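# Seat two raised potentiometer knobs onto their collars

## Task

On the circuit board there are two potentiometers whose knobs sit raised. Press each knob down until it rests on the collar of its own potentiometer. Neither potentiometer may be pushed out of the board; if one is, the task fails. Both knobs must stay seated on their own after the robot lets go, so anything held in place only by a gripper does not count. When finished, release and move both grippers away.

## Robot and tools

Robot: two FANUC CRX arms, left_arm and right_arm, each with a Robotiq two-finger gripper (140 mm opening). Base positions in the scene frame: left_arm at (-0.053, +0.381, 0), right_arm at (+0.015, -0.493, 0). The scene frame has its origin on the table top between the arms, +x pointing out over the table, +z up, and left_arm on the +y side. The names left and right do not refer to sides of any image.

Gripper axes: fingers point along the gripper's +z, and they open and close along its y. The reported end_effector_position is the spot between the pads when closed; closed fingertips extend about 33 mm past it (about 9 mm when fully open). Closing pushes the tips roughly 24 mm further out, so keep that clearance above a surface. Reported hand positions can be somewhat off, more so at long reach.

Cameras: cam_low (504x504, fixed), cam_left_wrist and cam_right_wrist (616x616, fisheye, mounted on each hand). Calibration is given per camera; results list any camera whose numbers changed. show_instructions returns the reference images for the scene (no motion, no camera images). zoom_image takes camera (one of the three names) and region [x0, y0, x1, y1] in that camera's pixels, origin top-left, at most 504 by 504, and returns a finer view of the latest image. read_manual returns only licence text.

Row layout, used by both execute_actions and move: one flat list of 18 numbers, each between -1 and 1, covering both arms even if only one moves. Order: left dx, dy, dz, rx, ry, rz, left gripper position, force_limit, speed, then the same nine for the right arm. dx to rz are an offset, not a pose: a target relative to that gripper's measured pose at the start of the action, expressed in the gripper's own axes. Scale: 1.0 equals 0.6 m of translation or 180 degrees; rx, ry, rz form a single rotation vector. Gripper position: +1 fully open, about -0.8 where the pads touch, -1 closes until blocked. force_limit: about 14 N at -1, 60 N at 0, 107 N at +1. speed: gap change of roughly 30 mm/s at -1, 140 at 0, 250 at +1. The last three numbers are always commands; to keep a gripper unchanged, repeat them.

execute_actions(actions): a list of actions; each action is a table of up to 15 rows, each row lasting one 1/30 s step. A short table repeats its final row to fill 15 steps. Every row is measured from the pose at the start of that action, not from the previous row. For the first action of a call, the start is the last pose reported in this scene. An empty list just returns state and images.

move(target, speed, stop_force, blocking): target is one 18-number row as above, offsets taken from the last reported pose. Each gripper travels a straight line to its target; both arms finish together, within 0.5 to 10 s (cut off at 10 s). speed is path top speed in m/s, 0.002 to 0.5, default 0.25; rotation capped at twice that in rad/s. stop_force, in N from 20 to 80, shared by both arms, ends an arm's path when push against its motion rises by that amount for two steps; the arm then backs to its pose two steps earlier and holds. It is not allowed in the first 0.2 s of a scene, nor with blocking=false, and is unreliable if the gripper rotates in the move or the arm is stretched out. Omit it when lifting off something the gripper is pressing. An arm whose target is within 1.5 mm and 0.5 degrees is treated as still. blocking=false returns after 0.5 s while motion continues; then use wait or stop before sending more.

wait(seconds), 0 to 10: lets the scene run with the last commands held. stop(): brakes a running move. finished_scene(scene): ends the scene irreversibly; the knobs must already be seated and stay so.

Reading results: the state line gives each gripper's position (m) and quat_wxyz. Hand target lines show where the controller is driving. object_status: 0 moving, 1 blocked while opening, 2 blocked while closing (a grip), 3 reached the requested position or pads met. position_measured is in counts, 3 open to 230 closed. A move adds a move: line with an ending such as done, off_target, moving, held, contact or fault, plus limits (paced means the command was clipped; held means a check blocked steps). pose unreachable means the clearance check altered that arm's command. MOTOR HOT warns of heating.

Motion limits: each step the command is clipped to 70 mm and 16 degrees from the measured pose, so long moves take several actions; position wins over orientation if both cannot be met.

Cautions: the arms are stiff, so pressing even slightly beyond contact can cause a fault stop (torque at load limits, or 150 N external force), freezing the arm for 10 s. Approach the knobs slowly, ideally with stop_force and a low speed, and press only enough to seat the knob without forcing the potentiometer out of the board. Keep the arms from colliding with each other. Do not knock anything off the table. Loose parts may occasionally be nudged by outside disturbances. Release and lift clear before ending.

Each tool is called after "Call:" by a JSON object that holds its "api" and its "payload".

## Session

Call:
{"api": "execute_actions", "payload": {"actions": []}}

Scene clock: 0.00 s.
left_arm: end_effector_position=(+0.1845, +0.3855, +0.1417) position_measured=3 object_status=3 end_effector_quat_wxyz=(-0.048, -0.630, +0.774, -0.046) | right_arm: end_effector_position=(+0.8458, -0.5515, +0.3775) position_measured=3 object_status=3 end_effector_quat_wxyz=(+0.500, +0.599, -0.335, +0.527)
Joint positions: left_arm=[ 0.745 -0.555 -0.67   0.085 -1.559 -0.968] | right_arm=[ 0.504  0.95   0.51   1.594 -1.654 -0.189]
Joint velocities: left_arm=[0.    0.    0.    0.    0.001 0.   ] | right_arm=[-0.001 -0.     0.001  0.    -0.001  0.001]
Hand target (left_arm): +0.184, +0.386, +0.142; -0.048, -0.630, +0.774, -0.046
Hand target (right_arm): +0.846, -0.551, +0.378; +0.500, +0.599, -0.335, +0.527
camera_calibration (this result's frames):
cam_left_wrist: T_world_to_cam=[[-0.920577, 0.390461, 0.00878738, 0.009544], [0.377966, 0.884999, 0.271879, -0.444373], [0.0983815, 0.253607, -0.962291, 0.19494], [0, 0, 0, 1]] pos_world=[0.157565, 0.340105, 0.308321]
cam_right_wrist: T_world_to_cam=[[-0.913354, -0.259052, 0.314127, 0.511758], [-0.383961, 0.291259, -0.876209, 0.827389], [0.135491, -0.920902, -0.365488, -0.302445], [0, 0, 0, 1]] pos_world=[0.82608, -0.386935, 0.453669]

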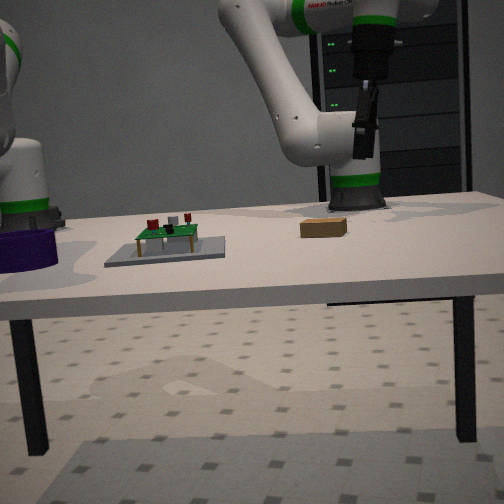

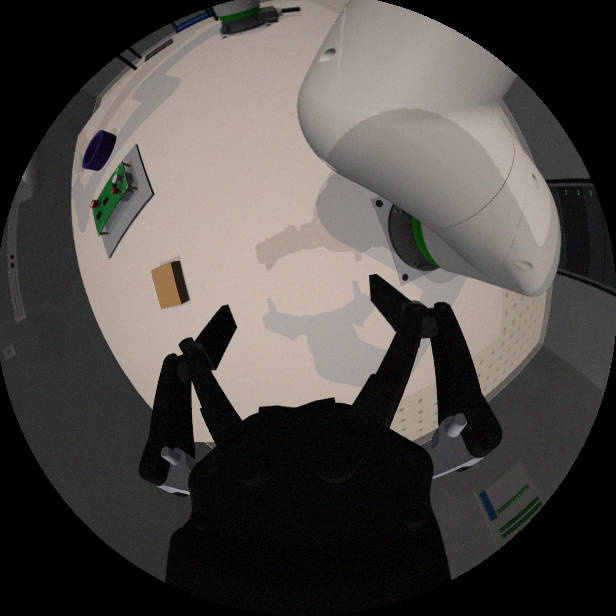

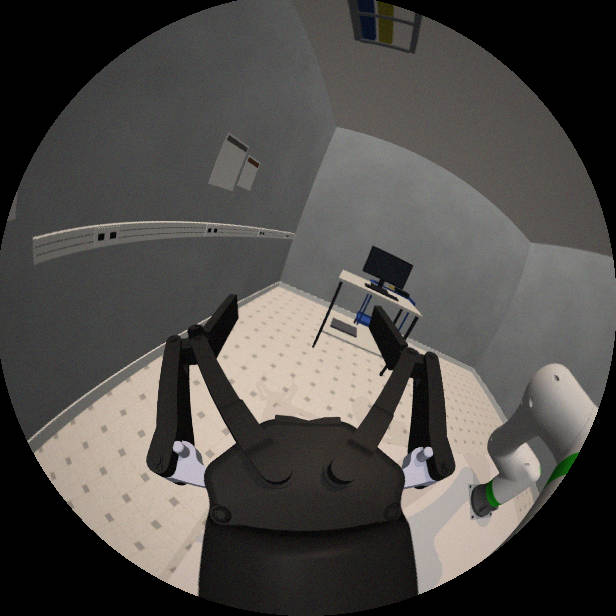

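Call:
{"api": "move", "payload": {"target": [0.466,-0.668,0.04,-0.0317,-0.0331,0.4343,-1,0,0,0,0,0,0,0,0,1,0,0], "speed": 0.35}}

Call:
{"api": "zoom_image", "payload": {"camera": "cam_low", "region": [135,175,205,245]}}

Call:
{"api": "zoom_image", "payload": {"camera": "cam_left_wrist", "region": [200,180,400,380]}}

Scene clock: 9.57 s.
left_arm: end_effector_position=(+0.5214, +0.0309, +0.1600) position_measured=233 object_status=3 end_effector_quat_wxyz=(+0.002, +0.000, +1.000, +0.001) | right_arm: end_effector_position=(+0.8458, -0.5515, +0.3775) position_measured=3 object_status=3 end_effector_quat_wxyz=(+0.500, +0.599, -0.335, +0.527)
Joint positions: left_arm=[-0.367  0.594  0.575 -0.003 -1.55  -1.217] | right_arm=[ 0.504  0.95   0.51   1.594 -1.654 -0.189]
Joint velocities: left_arm=[-0.001  0.008  0.012 -0.002 -0.012 -0.   ] | right_arm=[ 0.     0.     0.001  0.     0.    -0.   ]
Hand target (left_arm): +0.521, +0.031, +0.160; +0.001, +0.000, +1.000, +0.001
Hand target (right_arm): +0.846, -0.551, +0.378; +0.500, +0.599, -0.335, +0.527
Off the commanded pose (left_arm): 0.002 m, 0 deg.
Off the commanded pose (right_arm): 0.000 m, 0 deg.
move: done
camera_calibration (this result's frames):
cam_left_wrist: T_world_to_cam=[[0.191709, 0.980251, 0.048527, -0.146508], [0.897997, -0.195145, 0.394361, -0.520161], [0.396042, -0.0320254, -0.917674, 0.115809], [0, 0, 0, 1]] pos_world=[0.449325, 0.0458164, 0.318516]
cam_right_wrist: T_world_to_cam=[[-0.913354, -0.259052, 0.314128, 0.511757], [-0.383961, 0.291259, -0.876209, 0.827389], [0.135491, -0.920902, -0.365488, -0.302445], [0, 0, 0, 1]] pos_world=[0.82608, -0.386935, 0.453668]

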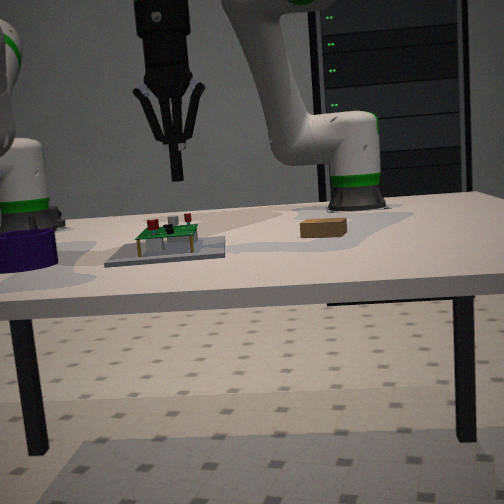

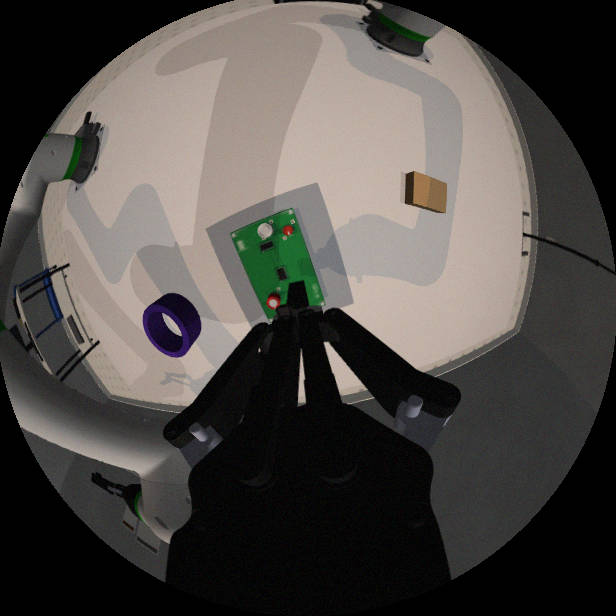

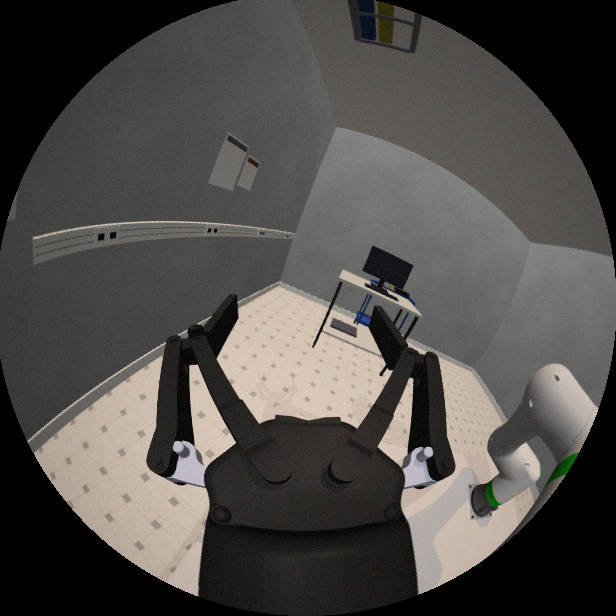

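Region (135, 175, 205, 245) of cam_low's 504x504 image, scaled by 7.200, with more detail than that image has.

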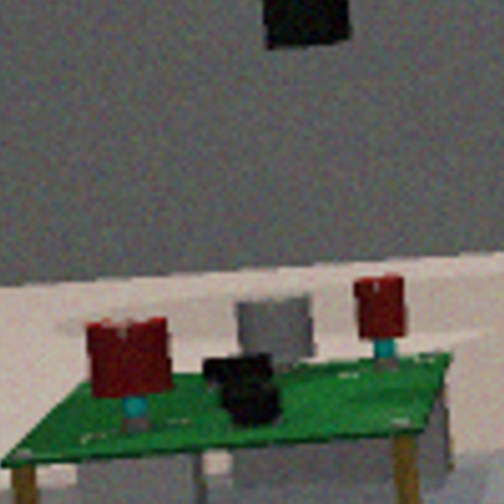

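Region (200, 180, 400, 380) of cam_left_wrist's 616x616 image, scaled by 2.520, with more detail than that image has.

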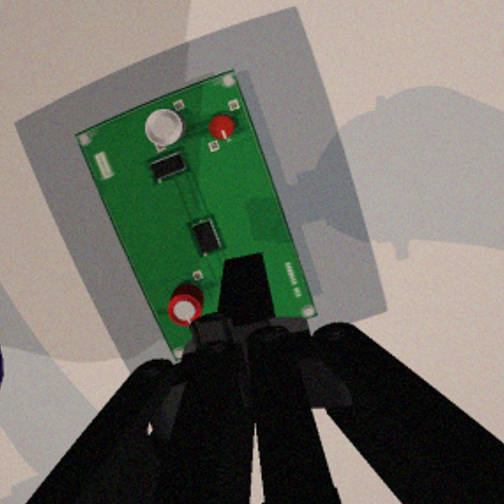

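Call:
{"api": "move", "payload": {"target": [-0.049,-0.073,0.092,0,0,0,-1,0,0,0,0,0,0,0,0,1,0,0], "speed": 0.15}}

Call:
{"api": "zoom_image", "payload": {"camera": "cam_low", "region": [140,195,200,245]}}

Scene clock: 16.70 s.
left_arm: end_effector_position=(+0.5509, -0.0128, +0.1050) position_measured=233 object_status=3 end_effector_quat_wxyz=(+0.002, +0.000, +1.000, +0.001) | right_arm: end_effector_position=(+0.8458, -0.5515, +0.3775) position_measured=3 object_status=3 end_effector_quat_wxyz=(+0.500, +0.599, -0.335, +0.527)
Joint positions: left_arm=[-0.41   0.749  0.694 -0.003 -1.514 -1.173] | right_arm=[ 0.504  0.95   0.51   1.594 -1.654 -0.189]
Joint velocities: left_arm=[-0.001  0.005  0.006 -0.002 -0.002  0.001] | right_arm=[-0. -0. -0. -0. -0. -0.]
Hand target (left_arm): +0.551, -0.013, +0.105; +0.002, +0.000, +1.000, +0.001
Hand target (right_arm): +0.846, -0.551, +0.378; +0.500, +0.599, -0.335, +0.527
Off the commanded pose (left_arm): 0.000 m, 0 deg.
Off the commanded pose (right_arm): 0.000 m, 0 deg.
move: done
camera_calibration (this result's frames):
cam_left_wrist: T_world_to_cam=[[0.191784, 0.980239, 0.048476, -0.106669], [0.8979, -0.195186, 0.394561, -0.533474], [0.396226, -0.0321437, -0.91759, 0.0521128], [0, 0, 0, 1]] pos_world=[0.478815, 0.0021093, 0.263477]
cam_right_wrist: T_world_to_cam=[[-0.913354, -0.259052, 0.314128, 0.511758], [-0.383961, 0.291259, -0.876209, 0.827389], [0.135491, -0.920902, -0.365488, -0.302445], [0, 0, 0, 1]] pos_world=[0.82608, -0.386935, 0.453669]

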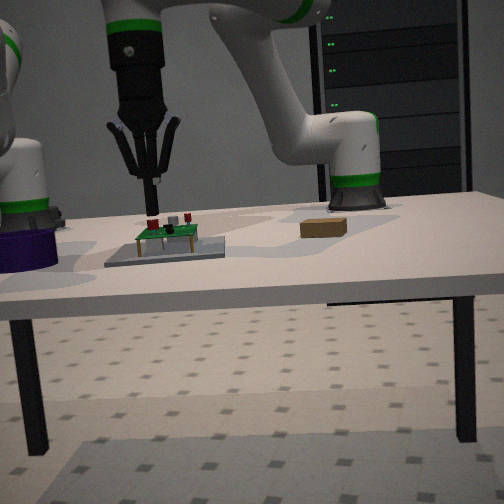

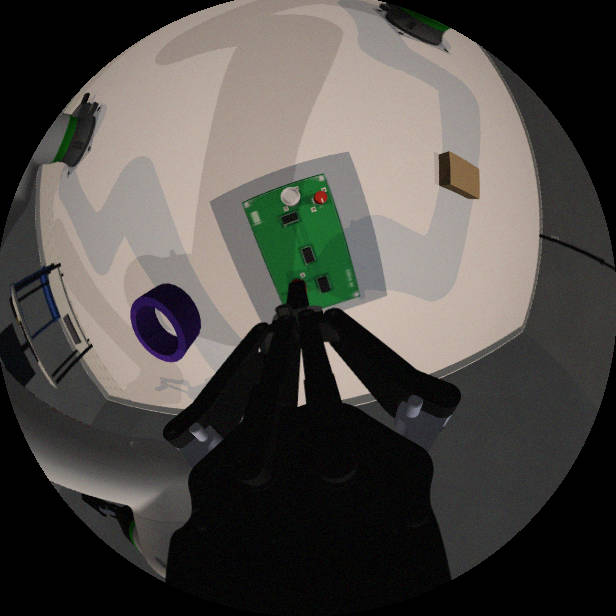

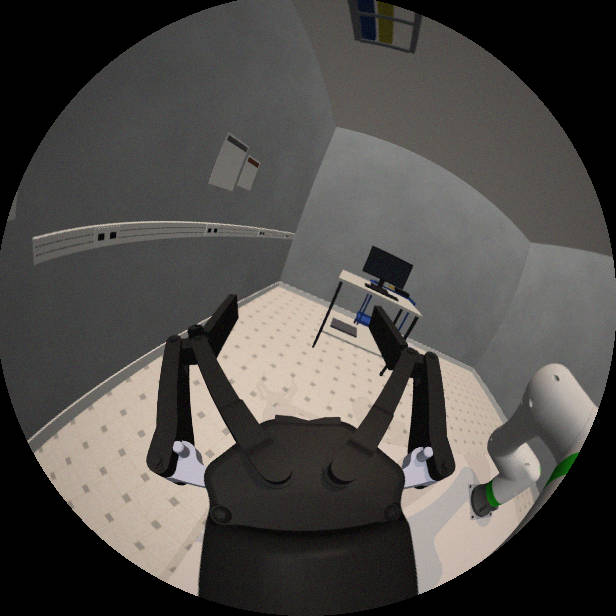

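Region (140, 195, 200, 245) of cam_low's 504x504 image, scaled by 8.400, with more detail than that image has.

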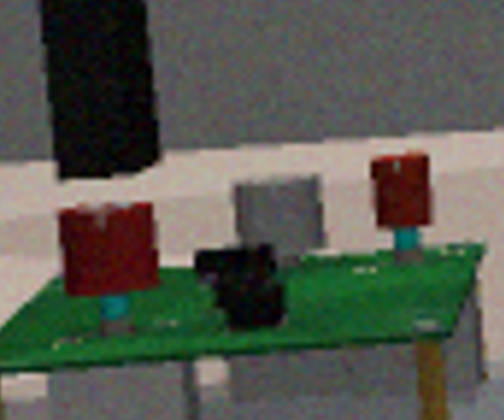

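Call:
{"api": "move", "payload": {"target": [0,0,0.0235,0,0,0,-1,0,0,0,0,0,0,0,0,1,0,0], "speed": 0.007}}

Call:
{"api": "zoom_image", "payload": {"camera": "cam_low", "region": [140,195,200,245]}}

Scene clock: 23.57 s.
left_arm: end_effector_position=(+0.5509, -0.0128, +0.0910) position_measured=233 object_status=3 end_effector_quat_wxyz=(+0.002, +0.000, +1.000, +0.001) | right_arm: end_effector_position=(+0.8458, -0.5515, +0.3775) position_measured=3 object_status=3 end_effector_quat_wxyz=(+0.500, +0.599, -0.335, +0.527)
Joint positions: left_arm=[-0.41   0.752  0.666 -0.003 -1.483 -1.173] | right_arm=[ 0.504  0.95   0.51   1.594 -1.654 -0.189]
Joint velocities: left_arm=[-0.    -0.    -0.001  0.     0.001  0.001] | right_arm=[ 0.  0. -0. -0. -0. -0.]
Hand target (left_arm): +0.551, -0.013, +0.091; +0.002, +0.000, +1.000, +0.001
Hand target (right_arm): +0.846, -0.551, +0.378; +0.500, +0.599, -0.335, +0.527
Off the commanded pose (left_arm): 0.000 m, 0 deg.
Off the commanded pose (right_arm): 0.000 m, 0 deg.
move: done
camera_calibration (this result's frames):
cam_left_wrist: T_world_to_cam=[[0.191814, 0.980235, 0.0484433, -0.105998], [0.897899, -0.195201, 0.394554, -0.527924], [0.396212, -0.0321838, -0.917595, 0.0392484], [0, 0, 0, 1]] pos_world=[0.478804, 0.00211482, 0.249444]
cam_right_wrist: T_world_to_cam=[[-0.913354, -0.259052, 0.314128, 0.511757], [-0.383961, 0.291259, -0.876209, 0.827389], [0.135491, -0.920902, -0.365488, -0.302445], [0, 0, 0, 1]] pos_world=[0.82608, -0.386935, 0.453669]

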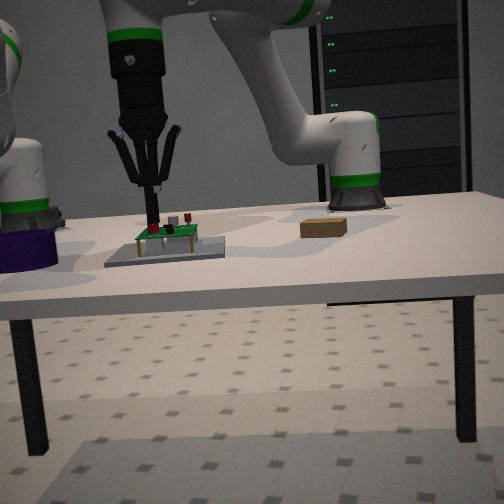

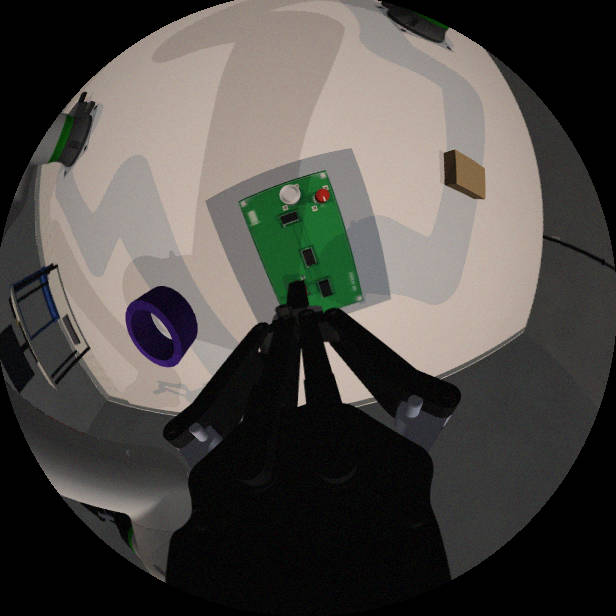

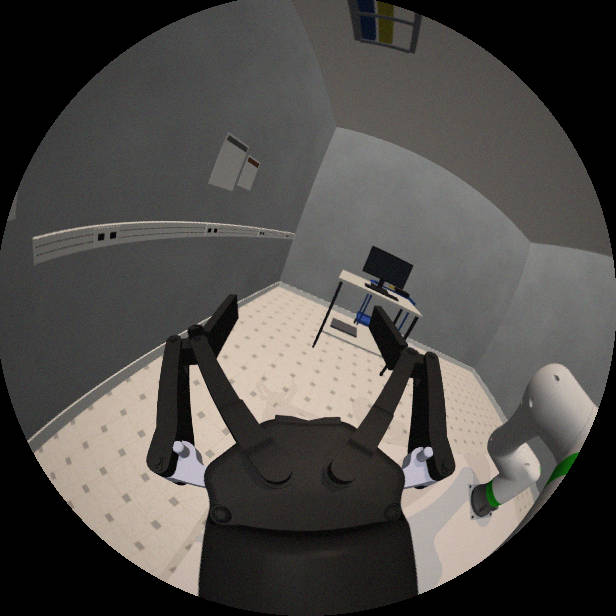

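Region (140, 195, 200, 245) of cam_low's 504x504 image, scaled by 8.400, with more detail than that image has.

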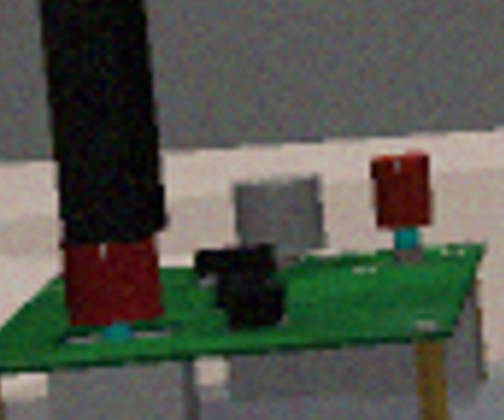

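Call:
{"api": "move", "payload": {"target": [0,0,0.003,0,0,0,-1,0,0,0,0,0,0,0,0,1,0,0], "speed": 0.003}}

Call:
{"api": "move", "payload": {"target": [0,0,-0.01,0,0,0,-1,0,0,0,0,0,0,0,0,1,0,0]}}

Call:
{"api": "zoom_image", "payload": {"camera": "cam_low", "region": [140,215,170,245]}}

Scene clock: 32.70 s.
left_arm: end_effector_position=(+0.5509, -0.0128, +0.0892) position_measured=233 object_status=3 end_effector_quat_wxyz=(+0.002, +0.000, +1.000, +0.001) | right_arm: end_effector_position=(+0.8458, -0.5515, +0.3775) position_measured=3 object_status=3 end_effector_quat_wxyz=(+0.500, +0.599, -0.335, +0.527)
Joint positions: left_arm=[-0.41   0.752  0.663 -0.003 -1.479 -1.173] | right_arm=[ 0.504  0.95   0.51   1.594 -1.654 -0.189]
Joint velocities: left_arm=[ 0.    -0.    -0.     0.001  0.001  0.   ] | right_arm=[-0.001 -0.001 -0.001 -0.    -0.     0.   ]
Hand target (left_arm): +0.551, -0.013, +0.089; +0.002, +0.000, +1.000, +0.001
Hand target (right_arm): +0.846, -0.551, +0.378; +0.500, +0.599, -0.335, +0.527
Off the commanded pose (left_arm): 0.000 m, 0 deg.
Off the commanded pose (right_arm): 0.000 m, 0 deg.
move: done
camera_calibration (this result's frames):
cam_left_wrist: T_world_to_cam=[[0.191877, 0.980221, 0.0484707, -0.105964], [0.897884, -0.19527, 0.394556, -0.527216], [0.396217, -0.0321854, -0.917592, 0.0376118], [0, 0, 0, 1]] pos_world=[0.478808, 0.00212894, 0.247665]
cam_right_wrist: T_world_to_cam=[[-0.913354, -0.259052, 0.314128, 0.511758], [-0.383961, 0.291259, -0.876209, 0.827389], [0.135491, -0.920902, -0.365488, -0.302445], [0, 0, 0, 1]] pos_world=[0.82608, -0.386935, 0.453669]

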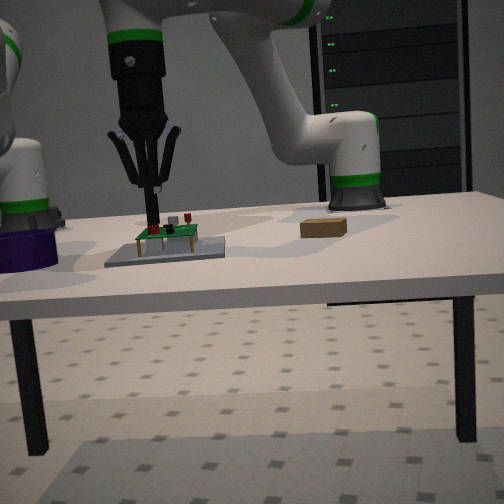

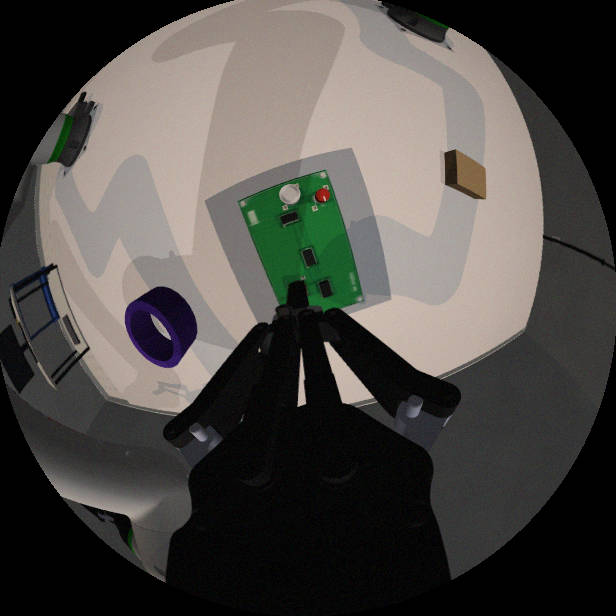

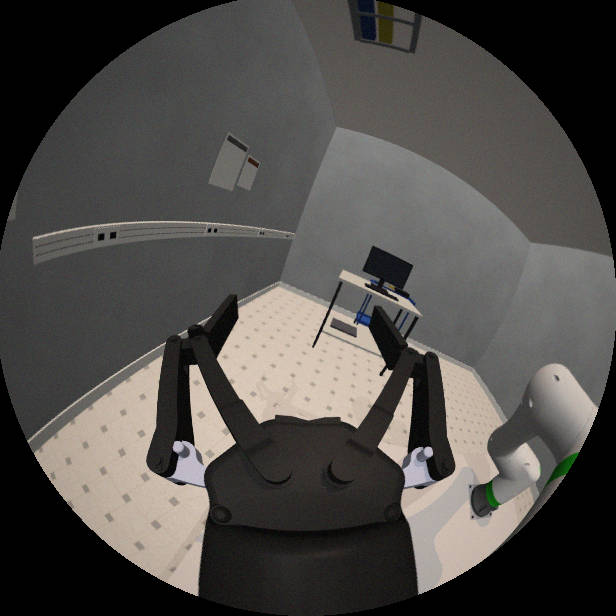

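Scene clock: 33.40 s.
left_arm: end_effector_position=(+0.5509, -0.0128, +0.0951) position_measured=233 object_status=3 end_effector_quat_wxyz=(+0.002, +0.000, +1.000, +0.001) | right_arm: end_effector_position=(+0.8458, -0.5515, +0.3775) position_measured=3 object_status=3 end_effector_quat_wxyz=(+0.500, +0.599, -0.335, +0.527)
Joint positions: left_arm=[-0.41   0.751  0.674 -0.003 -1.492 -1.173] | right_arm=[ 0.504  0.95   0.51   1.594 -1.654 -0.189]
Joint velocities: left_arm=[-0.     0.     0.001  0.    -0.003  0.   ] | right_arm=[-0.    -0.    -0.     0.    -0.001 -0.   ]
Hand target (left_arm): +0.551, -0.013, +0.095; +0.002, +0.000, +1.000, +0.001
Hand target (right_arm): +0.846, -0.551, +0.378; +0.500, +0.599, -0.335, +0.527
Off the commanded pose (left_arm): 0.000 m, 0 deg.
Off the commanded pose (right_arm): 0.000 m, 0 deg.
move: done
camera_calibration (this result's frames):
cam_left_wrist: T_world_to_cam=[[0.191837, 0.980227, 0.0485114, -0.106246], [0.897893, -0.195249, 0.394546, -0.529556], [0.396217, -0.0321304, -0.917595, 0.0430469], [0, 0, 0, 1]] pos_world=[0.478811, 0.00213289, 0.253588]
cam_right_wrist: T_world_to_cam=[[-0.913354, -0.259052, 0.314127, 0.511758], [-0.383961, 0.291259, -0.876209, 0.827389], [0.135491, -0.920902, -0.365488, -0.302445], [0, 0, 0, 1]] pos_world=[0.82608, -0.386935, 0.453669]

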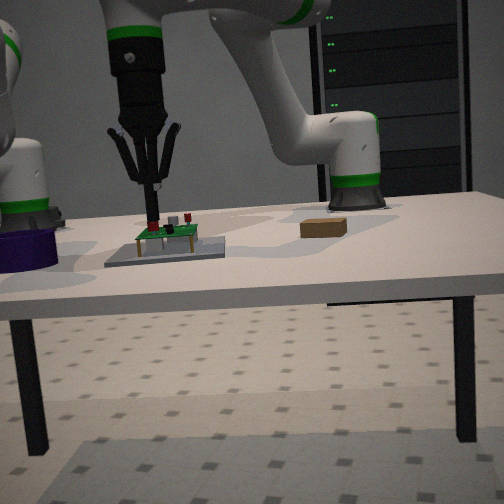

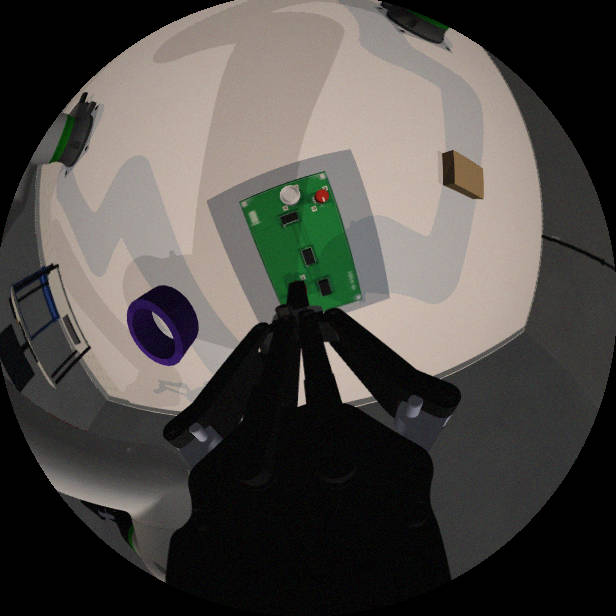

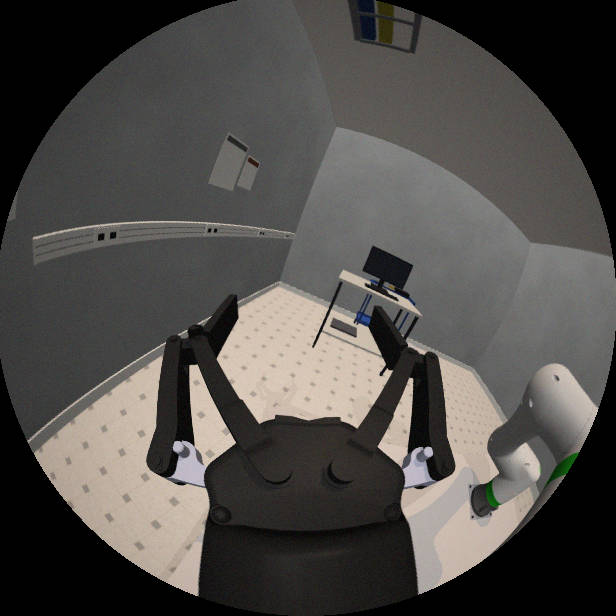

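Region (140, 215, 170, 245) of cam_low's 504x504 image, scaled by 16.800, with more detail than that image has.

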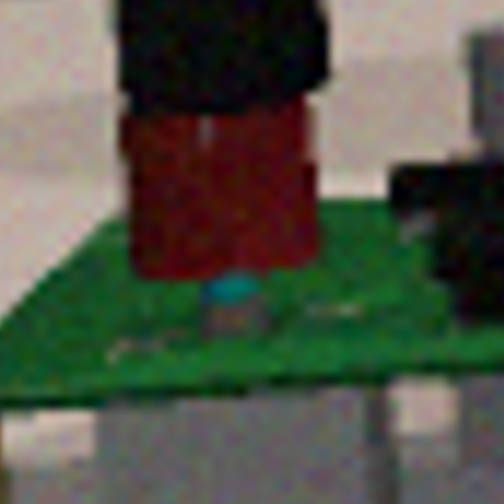

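Call:
{"api": "move", "payload": {"target": [0,0,0.0153,0,0,0,-1,0,0,0,0,0,0,0,0,1,0,0], "speed": 0.005}}

Call:
{"api": "move", "payload": {"target": [0,0,-0.026,0,0,0,-1,0,0,0,0,0,0,0,0,1,0,0], "speed": 0.03}}

Call:
{"api": "zoom_image", "payload": {"camera": "cam_low", "region": [140,215,170,245]}}

Scene clock: 43.27 s.
left_arm: end_effector_position=(+0.5509, -0.0128, +0.0860) position_measured=233 object_status=3 end_effector_quat_wxyz=(+0.002, +0.000, +1.000, +0.001) | right_arm: end_effector_position=(+0.8458, -0.5515, +0.3775) position_measured=3 object_status=3 end_effector_quat_wxyz=(+0.500, +0.599, -0.335, +0.527)
Joint positions: left_arm=[-0.41   0.753  0.657 -0.003 -1.473 -1.173] | right_arm=[ 0.504  0.95   0.51   1.594 -1.654 -0.189]
Joint velocities: left_arm=[ 0.    -0.    -0.001  0.     0.002 -0.   ] | right_arm=[ 0.001 -0.    -0.    -0.    -0.    -0.   ]
Hand target (left_arm): +0.551, -0.013, +0.086; +0.002, +0.000, +1.000, +0.001
Hand target (right_arm): +0.846, -0.551, +0.378; +0.500, +0.599, -0.335, +0.527
Off the commanded pose (left_arm): 0.000 m, 0 deg.
Off the commanded pose (right_arm): 0.000 m, 0 deg.
move: done
camera_calibration (this result's frames):
cam_left_wrist: T_world_to_cam=[[0.1919, 0.980217, 0.0484622, -0.105818], [0.89789, -0.195289, 0.394533, -0.52594], [0.396192, -0.0321973, -0.917603, 0.0346882], [0, 0, 0, 1]] pos_world=[0.4788, 0.0021312, 0.244459]
cam_right_wrist: T_world_to_cam=[[-0.913354, -0.259052, 0.314128, 0.511757], [-0.383961, 0.291259, -0.876209, 0.827389], [0.135491, -0.920902, -0.365488, -0.302445], [0, 0, 0, 1]] pos_world=[0.82608, -0.386935, 0.453668]

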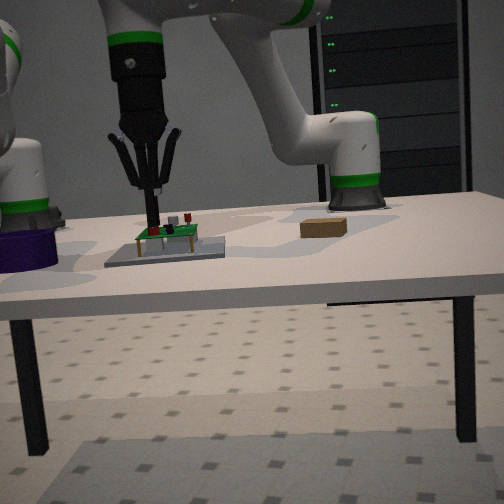

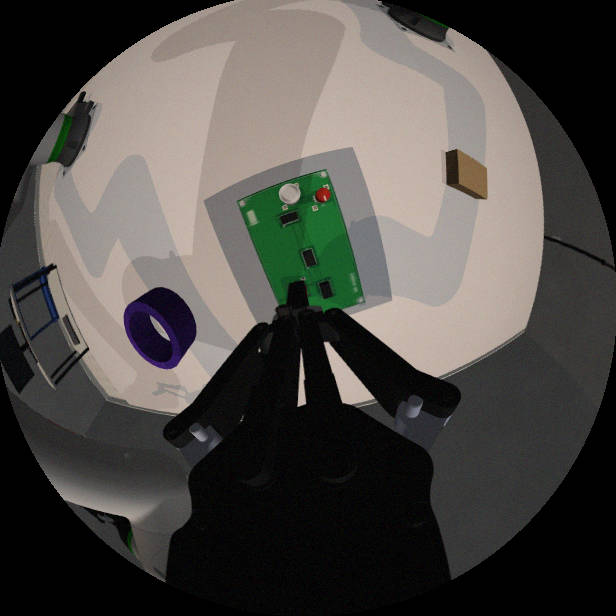

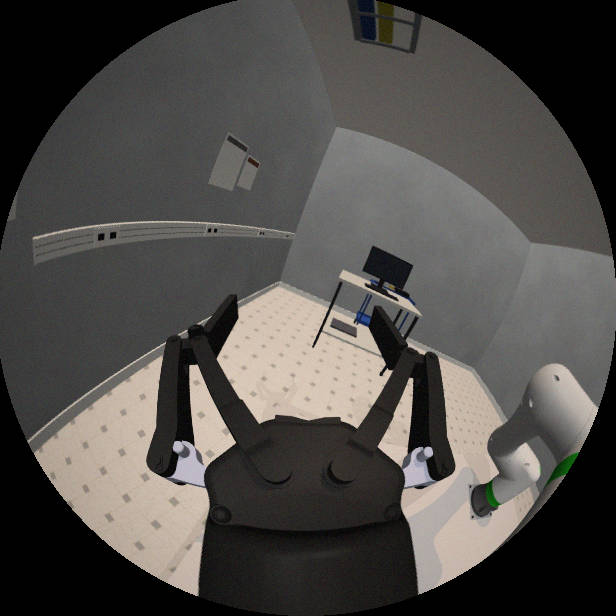

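Scene clock: 44.07 s.
left_arm: end_effector_position=(+0.5509, -0.0128, +0.1015) position_measured=233 object_status=3 end_effector_quat_wxyz=(+0.002, +0.000, +1.000, +0.001) | right_arm: end_effector_position=(+0.8458, -0.5515, +0.3775) position_measured=3 object_status=3 end_effector_quat_wxyz=(+0.500, +0.599, -0.335, +0.527)
Joint positions: left_arm=[-0.41   0.749  0.687 -0.003 -1.506 -1.173] | right_arm=[ 0.504  0.95   0.51   1.594 -1.654 -0.189]
Joint velocities: left_arm=[-0.     0.     0.003  0.    -0.003 -0.001] | right_arm=[ 0.001  0.     0.001 -0.     0.    -0.   ]
Hand target (left_arm): +0.551, -0.013, +0.102; +0.002, +0.000, +1.000, +0.001
Hand target (right_arm): +0.846, -0.551, +0.378; +0.500, +0.599, -0.335, +0.527
Off the commanded pose (left_arm): 0.000 m, 0 deg.
Off the commanded pose (right_arm): 0.000 m, 0 deg.
move: done
camera_calibration (this result's frames):
cam_left_wrist: T_world_to_cam=[[0.19179, 0.980235, 0.0485296, -0.106537], [0.897898, -0.195214, 0.394552, -0.532068], [0.396227, -0.0320967, -0.917591, 0.0488698], [0, 0, 0, 1]] pos_world=[0.478812, 0.00213269, 0.259941]
cam_right_wrist: T_world_to_cam=[[-0.913354, -0.259052, 0.314128, 0.511757], [-0.383961, 0.291259, -0.876209, 0.827389], [0.135491, -0.920902, -0.365488, -0.302445], [0, 0, 0, 1]] pos_world=[0.82608, -0.386935, 0.453668]

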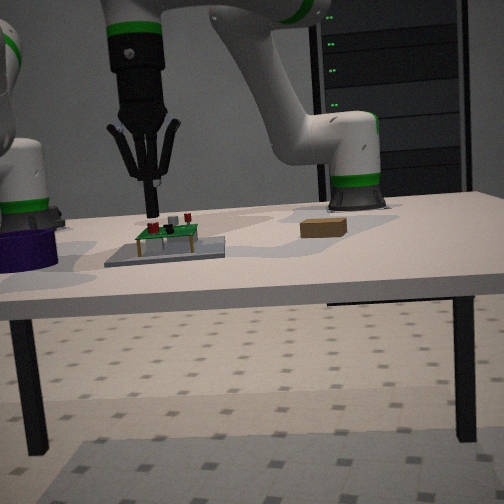

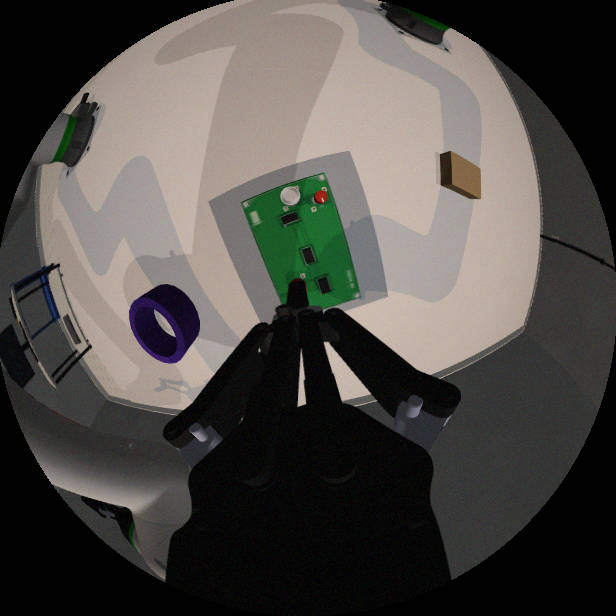

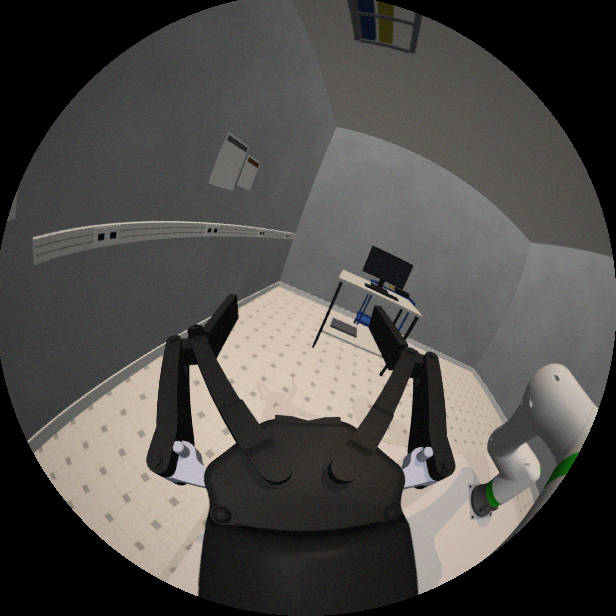

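Region (140, 215, 170, 245) of cam_low's 504x504 image, scaled by 16.800, with more detail than that image has.

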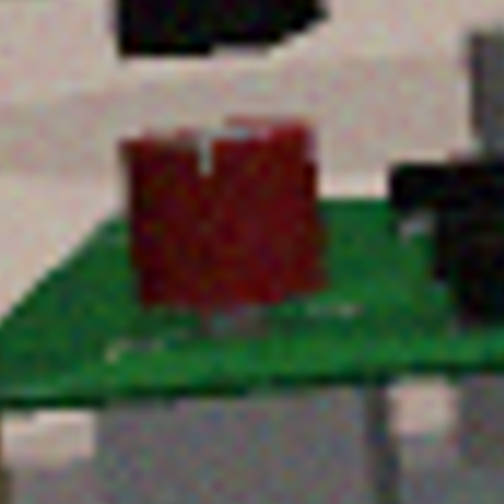

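Matches expectation. Next knob.

Call:
{"api": "move", "payload": {"target": [0.162,0.074,0,0,0,0,-1,0,0,0,0,0,0,0,0,1,0,0], "speed": 0.15}}

Call:
{"api": "move", "payload": {"target": [0,0,0.019,0,0,0,-1,0,0,0,0,0,0,0,0,1,0,0], "speed": 0.007}}

Call:
{"api": "zoom_image", "payload": {"camera": "cam_low", "region": [172,205,202,235]}}

Scene clock: 51.53 s.
left_arm: end_effector_position=(+0.4535, +0.0316, +0.1012) position_measured=233 object_status=3 end_effector_quat_wxyz=(+0.002, +0.000, +1.000, +0.001) | right_arm: end_effector_position=(+0.8458, -0.5515, +0.3775) position_measured=3 object_status=3 end_effector_quat_wxyz=(+0.500, +0.599, -0.335, +0.527)
Joint positions: left_arm=[-0.405  0.458  0.237 -0.004 -1.347 -1.178] | right_arm=[ 0.504  0.95   0.51   1.594 -1.654 -0.189]
Joint velocities: left_arm=[ 0.    -0.004 -0.006  0.001  0.003 -0.001] | right_arm=[-0.001  0.    -0.     0.     0.    -0.   ]
Hand target (left_arm): +0.453, +0.032, +0.101; +0.002, +0.000, +1.000, +0.001
Hand target (right_arm): +0.846, -0.551, +0.378; +0.500, +0.599, -0.335, +0.527
Off the commanded pose (left_arm): 0.000 m, 0 deg.
Off the commanded pose (right_arm): 0.000 m, 0 deg.
move: done
camera_calibration (this result's frames):
cam_left_wrist: T_world_to_cam=[[0.192207, 0.980153, 0.0485502, -0.131509], [0.897874, -0.195609, 0.394409, -0.435779], [0.396078, -0.0322164, -0.917651, 0.0887278], [0, 0, 0, 1]] pos_world=[0.381408, 0.0465156, 0.259681]
cam_right_wrist: T_world_to_cam=[[-0.913354, -0.259052, 0.314127, 0.511758], [-0.383961, 0.291259, -0.876209, 0.827389], [0.135491, -0.920902, -0.365488, -0.302445], [0, 0, 0, 1]] pos_world=[0.82608, -0.386935, 0.453669]

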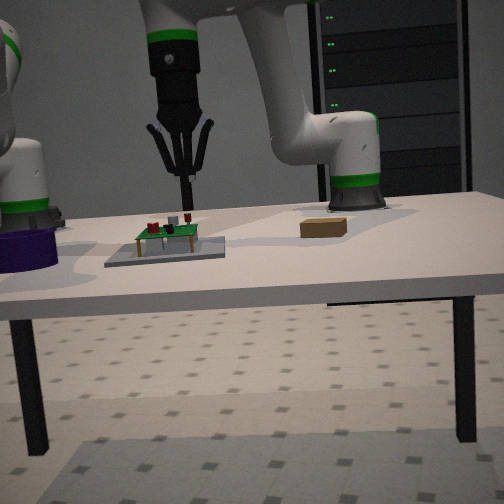

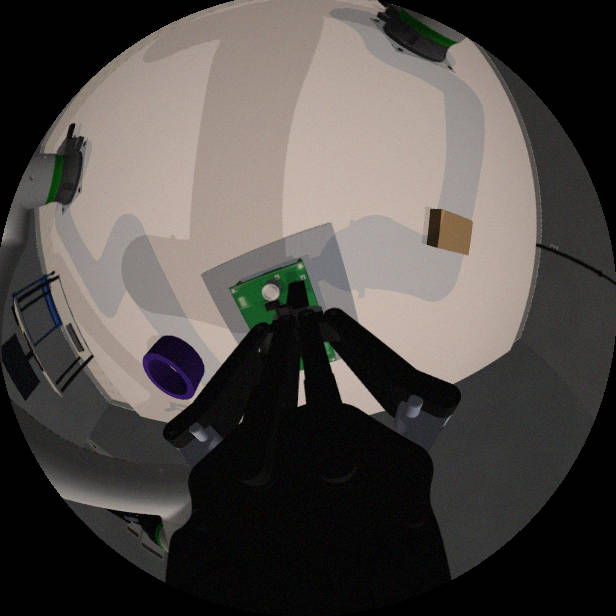

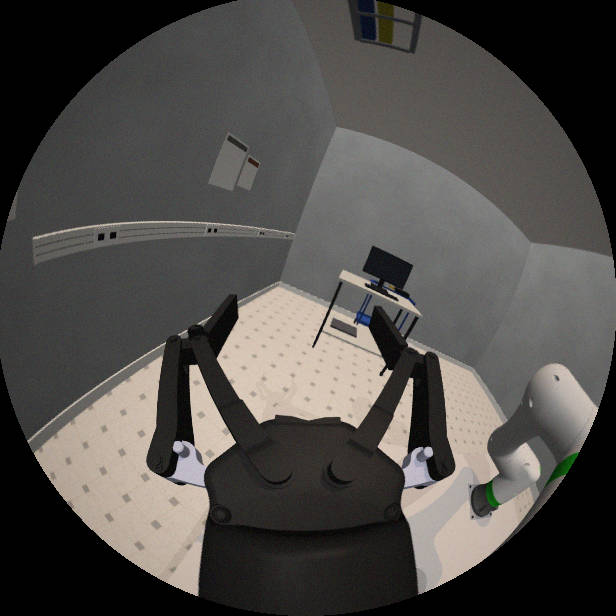

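Scene clock: 53.37 s.
left_arm: end_effector_position=(+0.4534, +0.0316, +0.0899) position_measured=233 object_status=3 end_effector_quat_wxyz=(+0.002, +0.000, +1.000, +0.001) | right_arm: end_effector_position=(+0.8458, -0.5515, +0.3775) position_measured=3 object_status=3 end_effector_quat_wxyz=(+0.500, +0.599, -0.335, +0.527)
Joint positions: left_arm=[-0.405  0.465  0.219 -0.003 -1.323 -1.179] | right_arm=[ 0.504  0.95   0.51   1.594 -1.654 -0.189]
Joint velocities: left_arm=[-0.     0.    -0.001 -0.     0.001 -0.   ] | right_arm=[ 0.002  0.     0.001 -0.     0.    -0.   ]
Hand target (left_arm): +0.453, +0.032, +0.090; +0.002, +0.000, +1.000, +0.001
Hand target (right_arm): +0.846, -0.551, +0.378; +0.500, +0.599, -0.335, +0.527
Off the commanded pose (left_arm): 0.000 m, 0 deg.
Off the commanded pose (right_arm): 0.000 m, 0 deg.
move: done
camera_calibration (this result's frames):
cam_left_wrist: T_world_to_cam=[[0.19229, 0.980138, 0.048508, -0.130988], [0.897866, -0.195669, 0.394399, -0.431293], [0.396057, -0.0322854, -0.917658, 0.0783484], [0, 0, 0, 1]] pos_world=[0.381401, 0.0465253, 0.248353]
cam_right_wrist: T_world_to_cam=[[-0.913354, -0.259052, 0.314128, 0.511757], [-0.383961, 0.291259, -0.876209, 0.827389], [0.135491, -0.920902, -0.365488, -0.302445], [0, 0, 0, 1]] pos_world=[0.82608, -0.386935, 0.453668]

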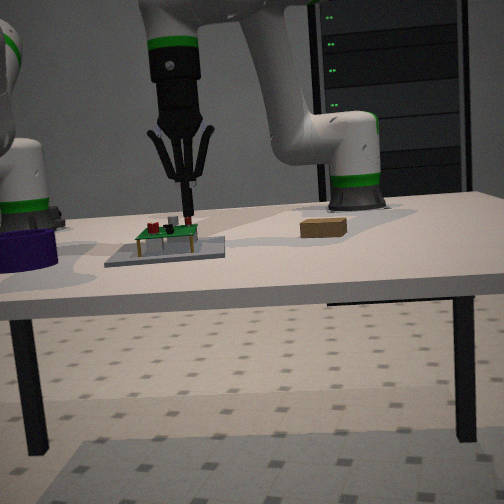

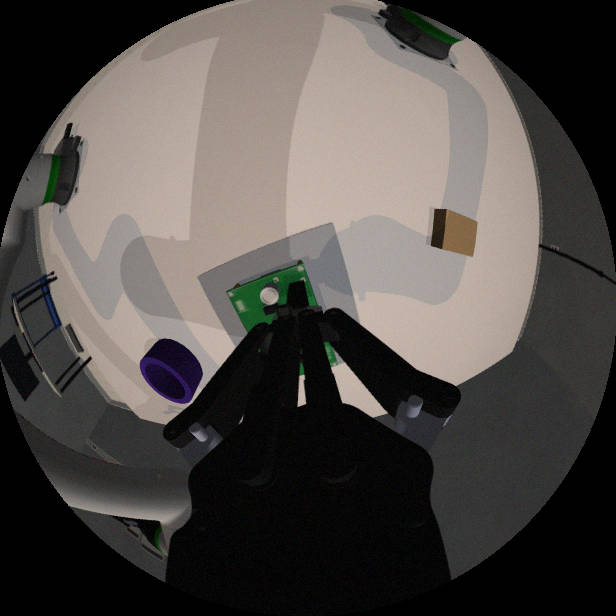

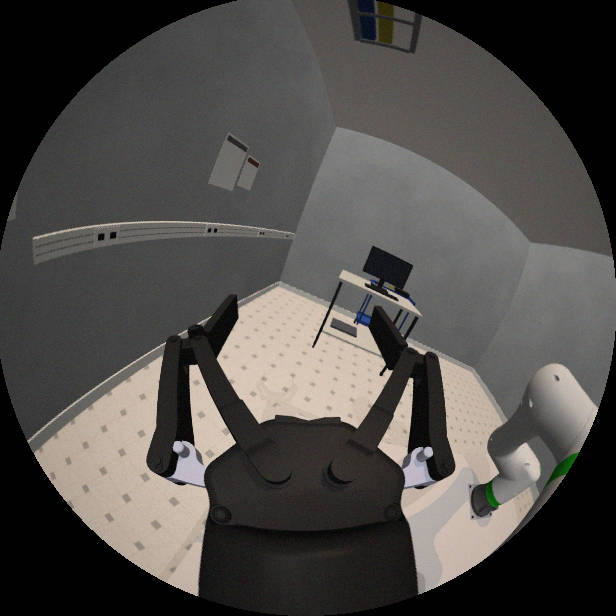

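Region (172, 205, 202, 235) of cam_low's 504x504 image, scaled by 16.800, with more detail than that image has.

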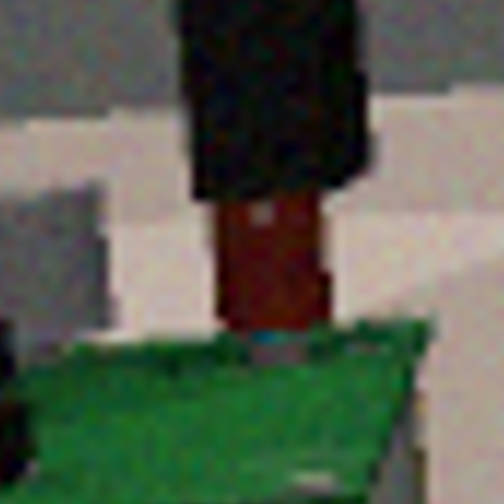

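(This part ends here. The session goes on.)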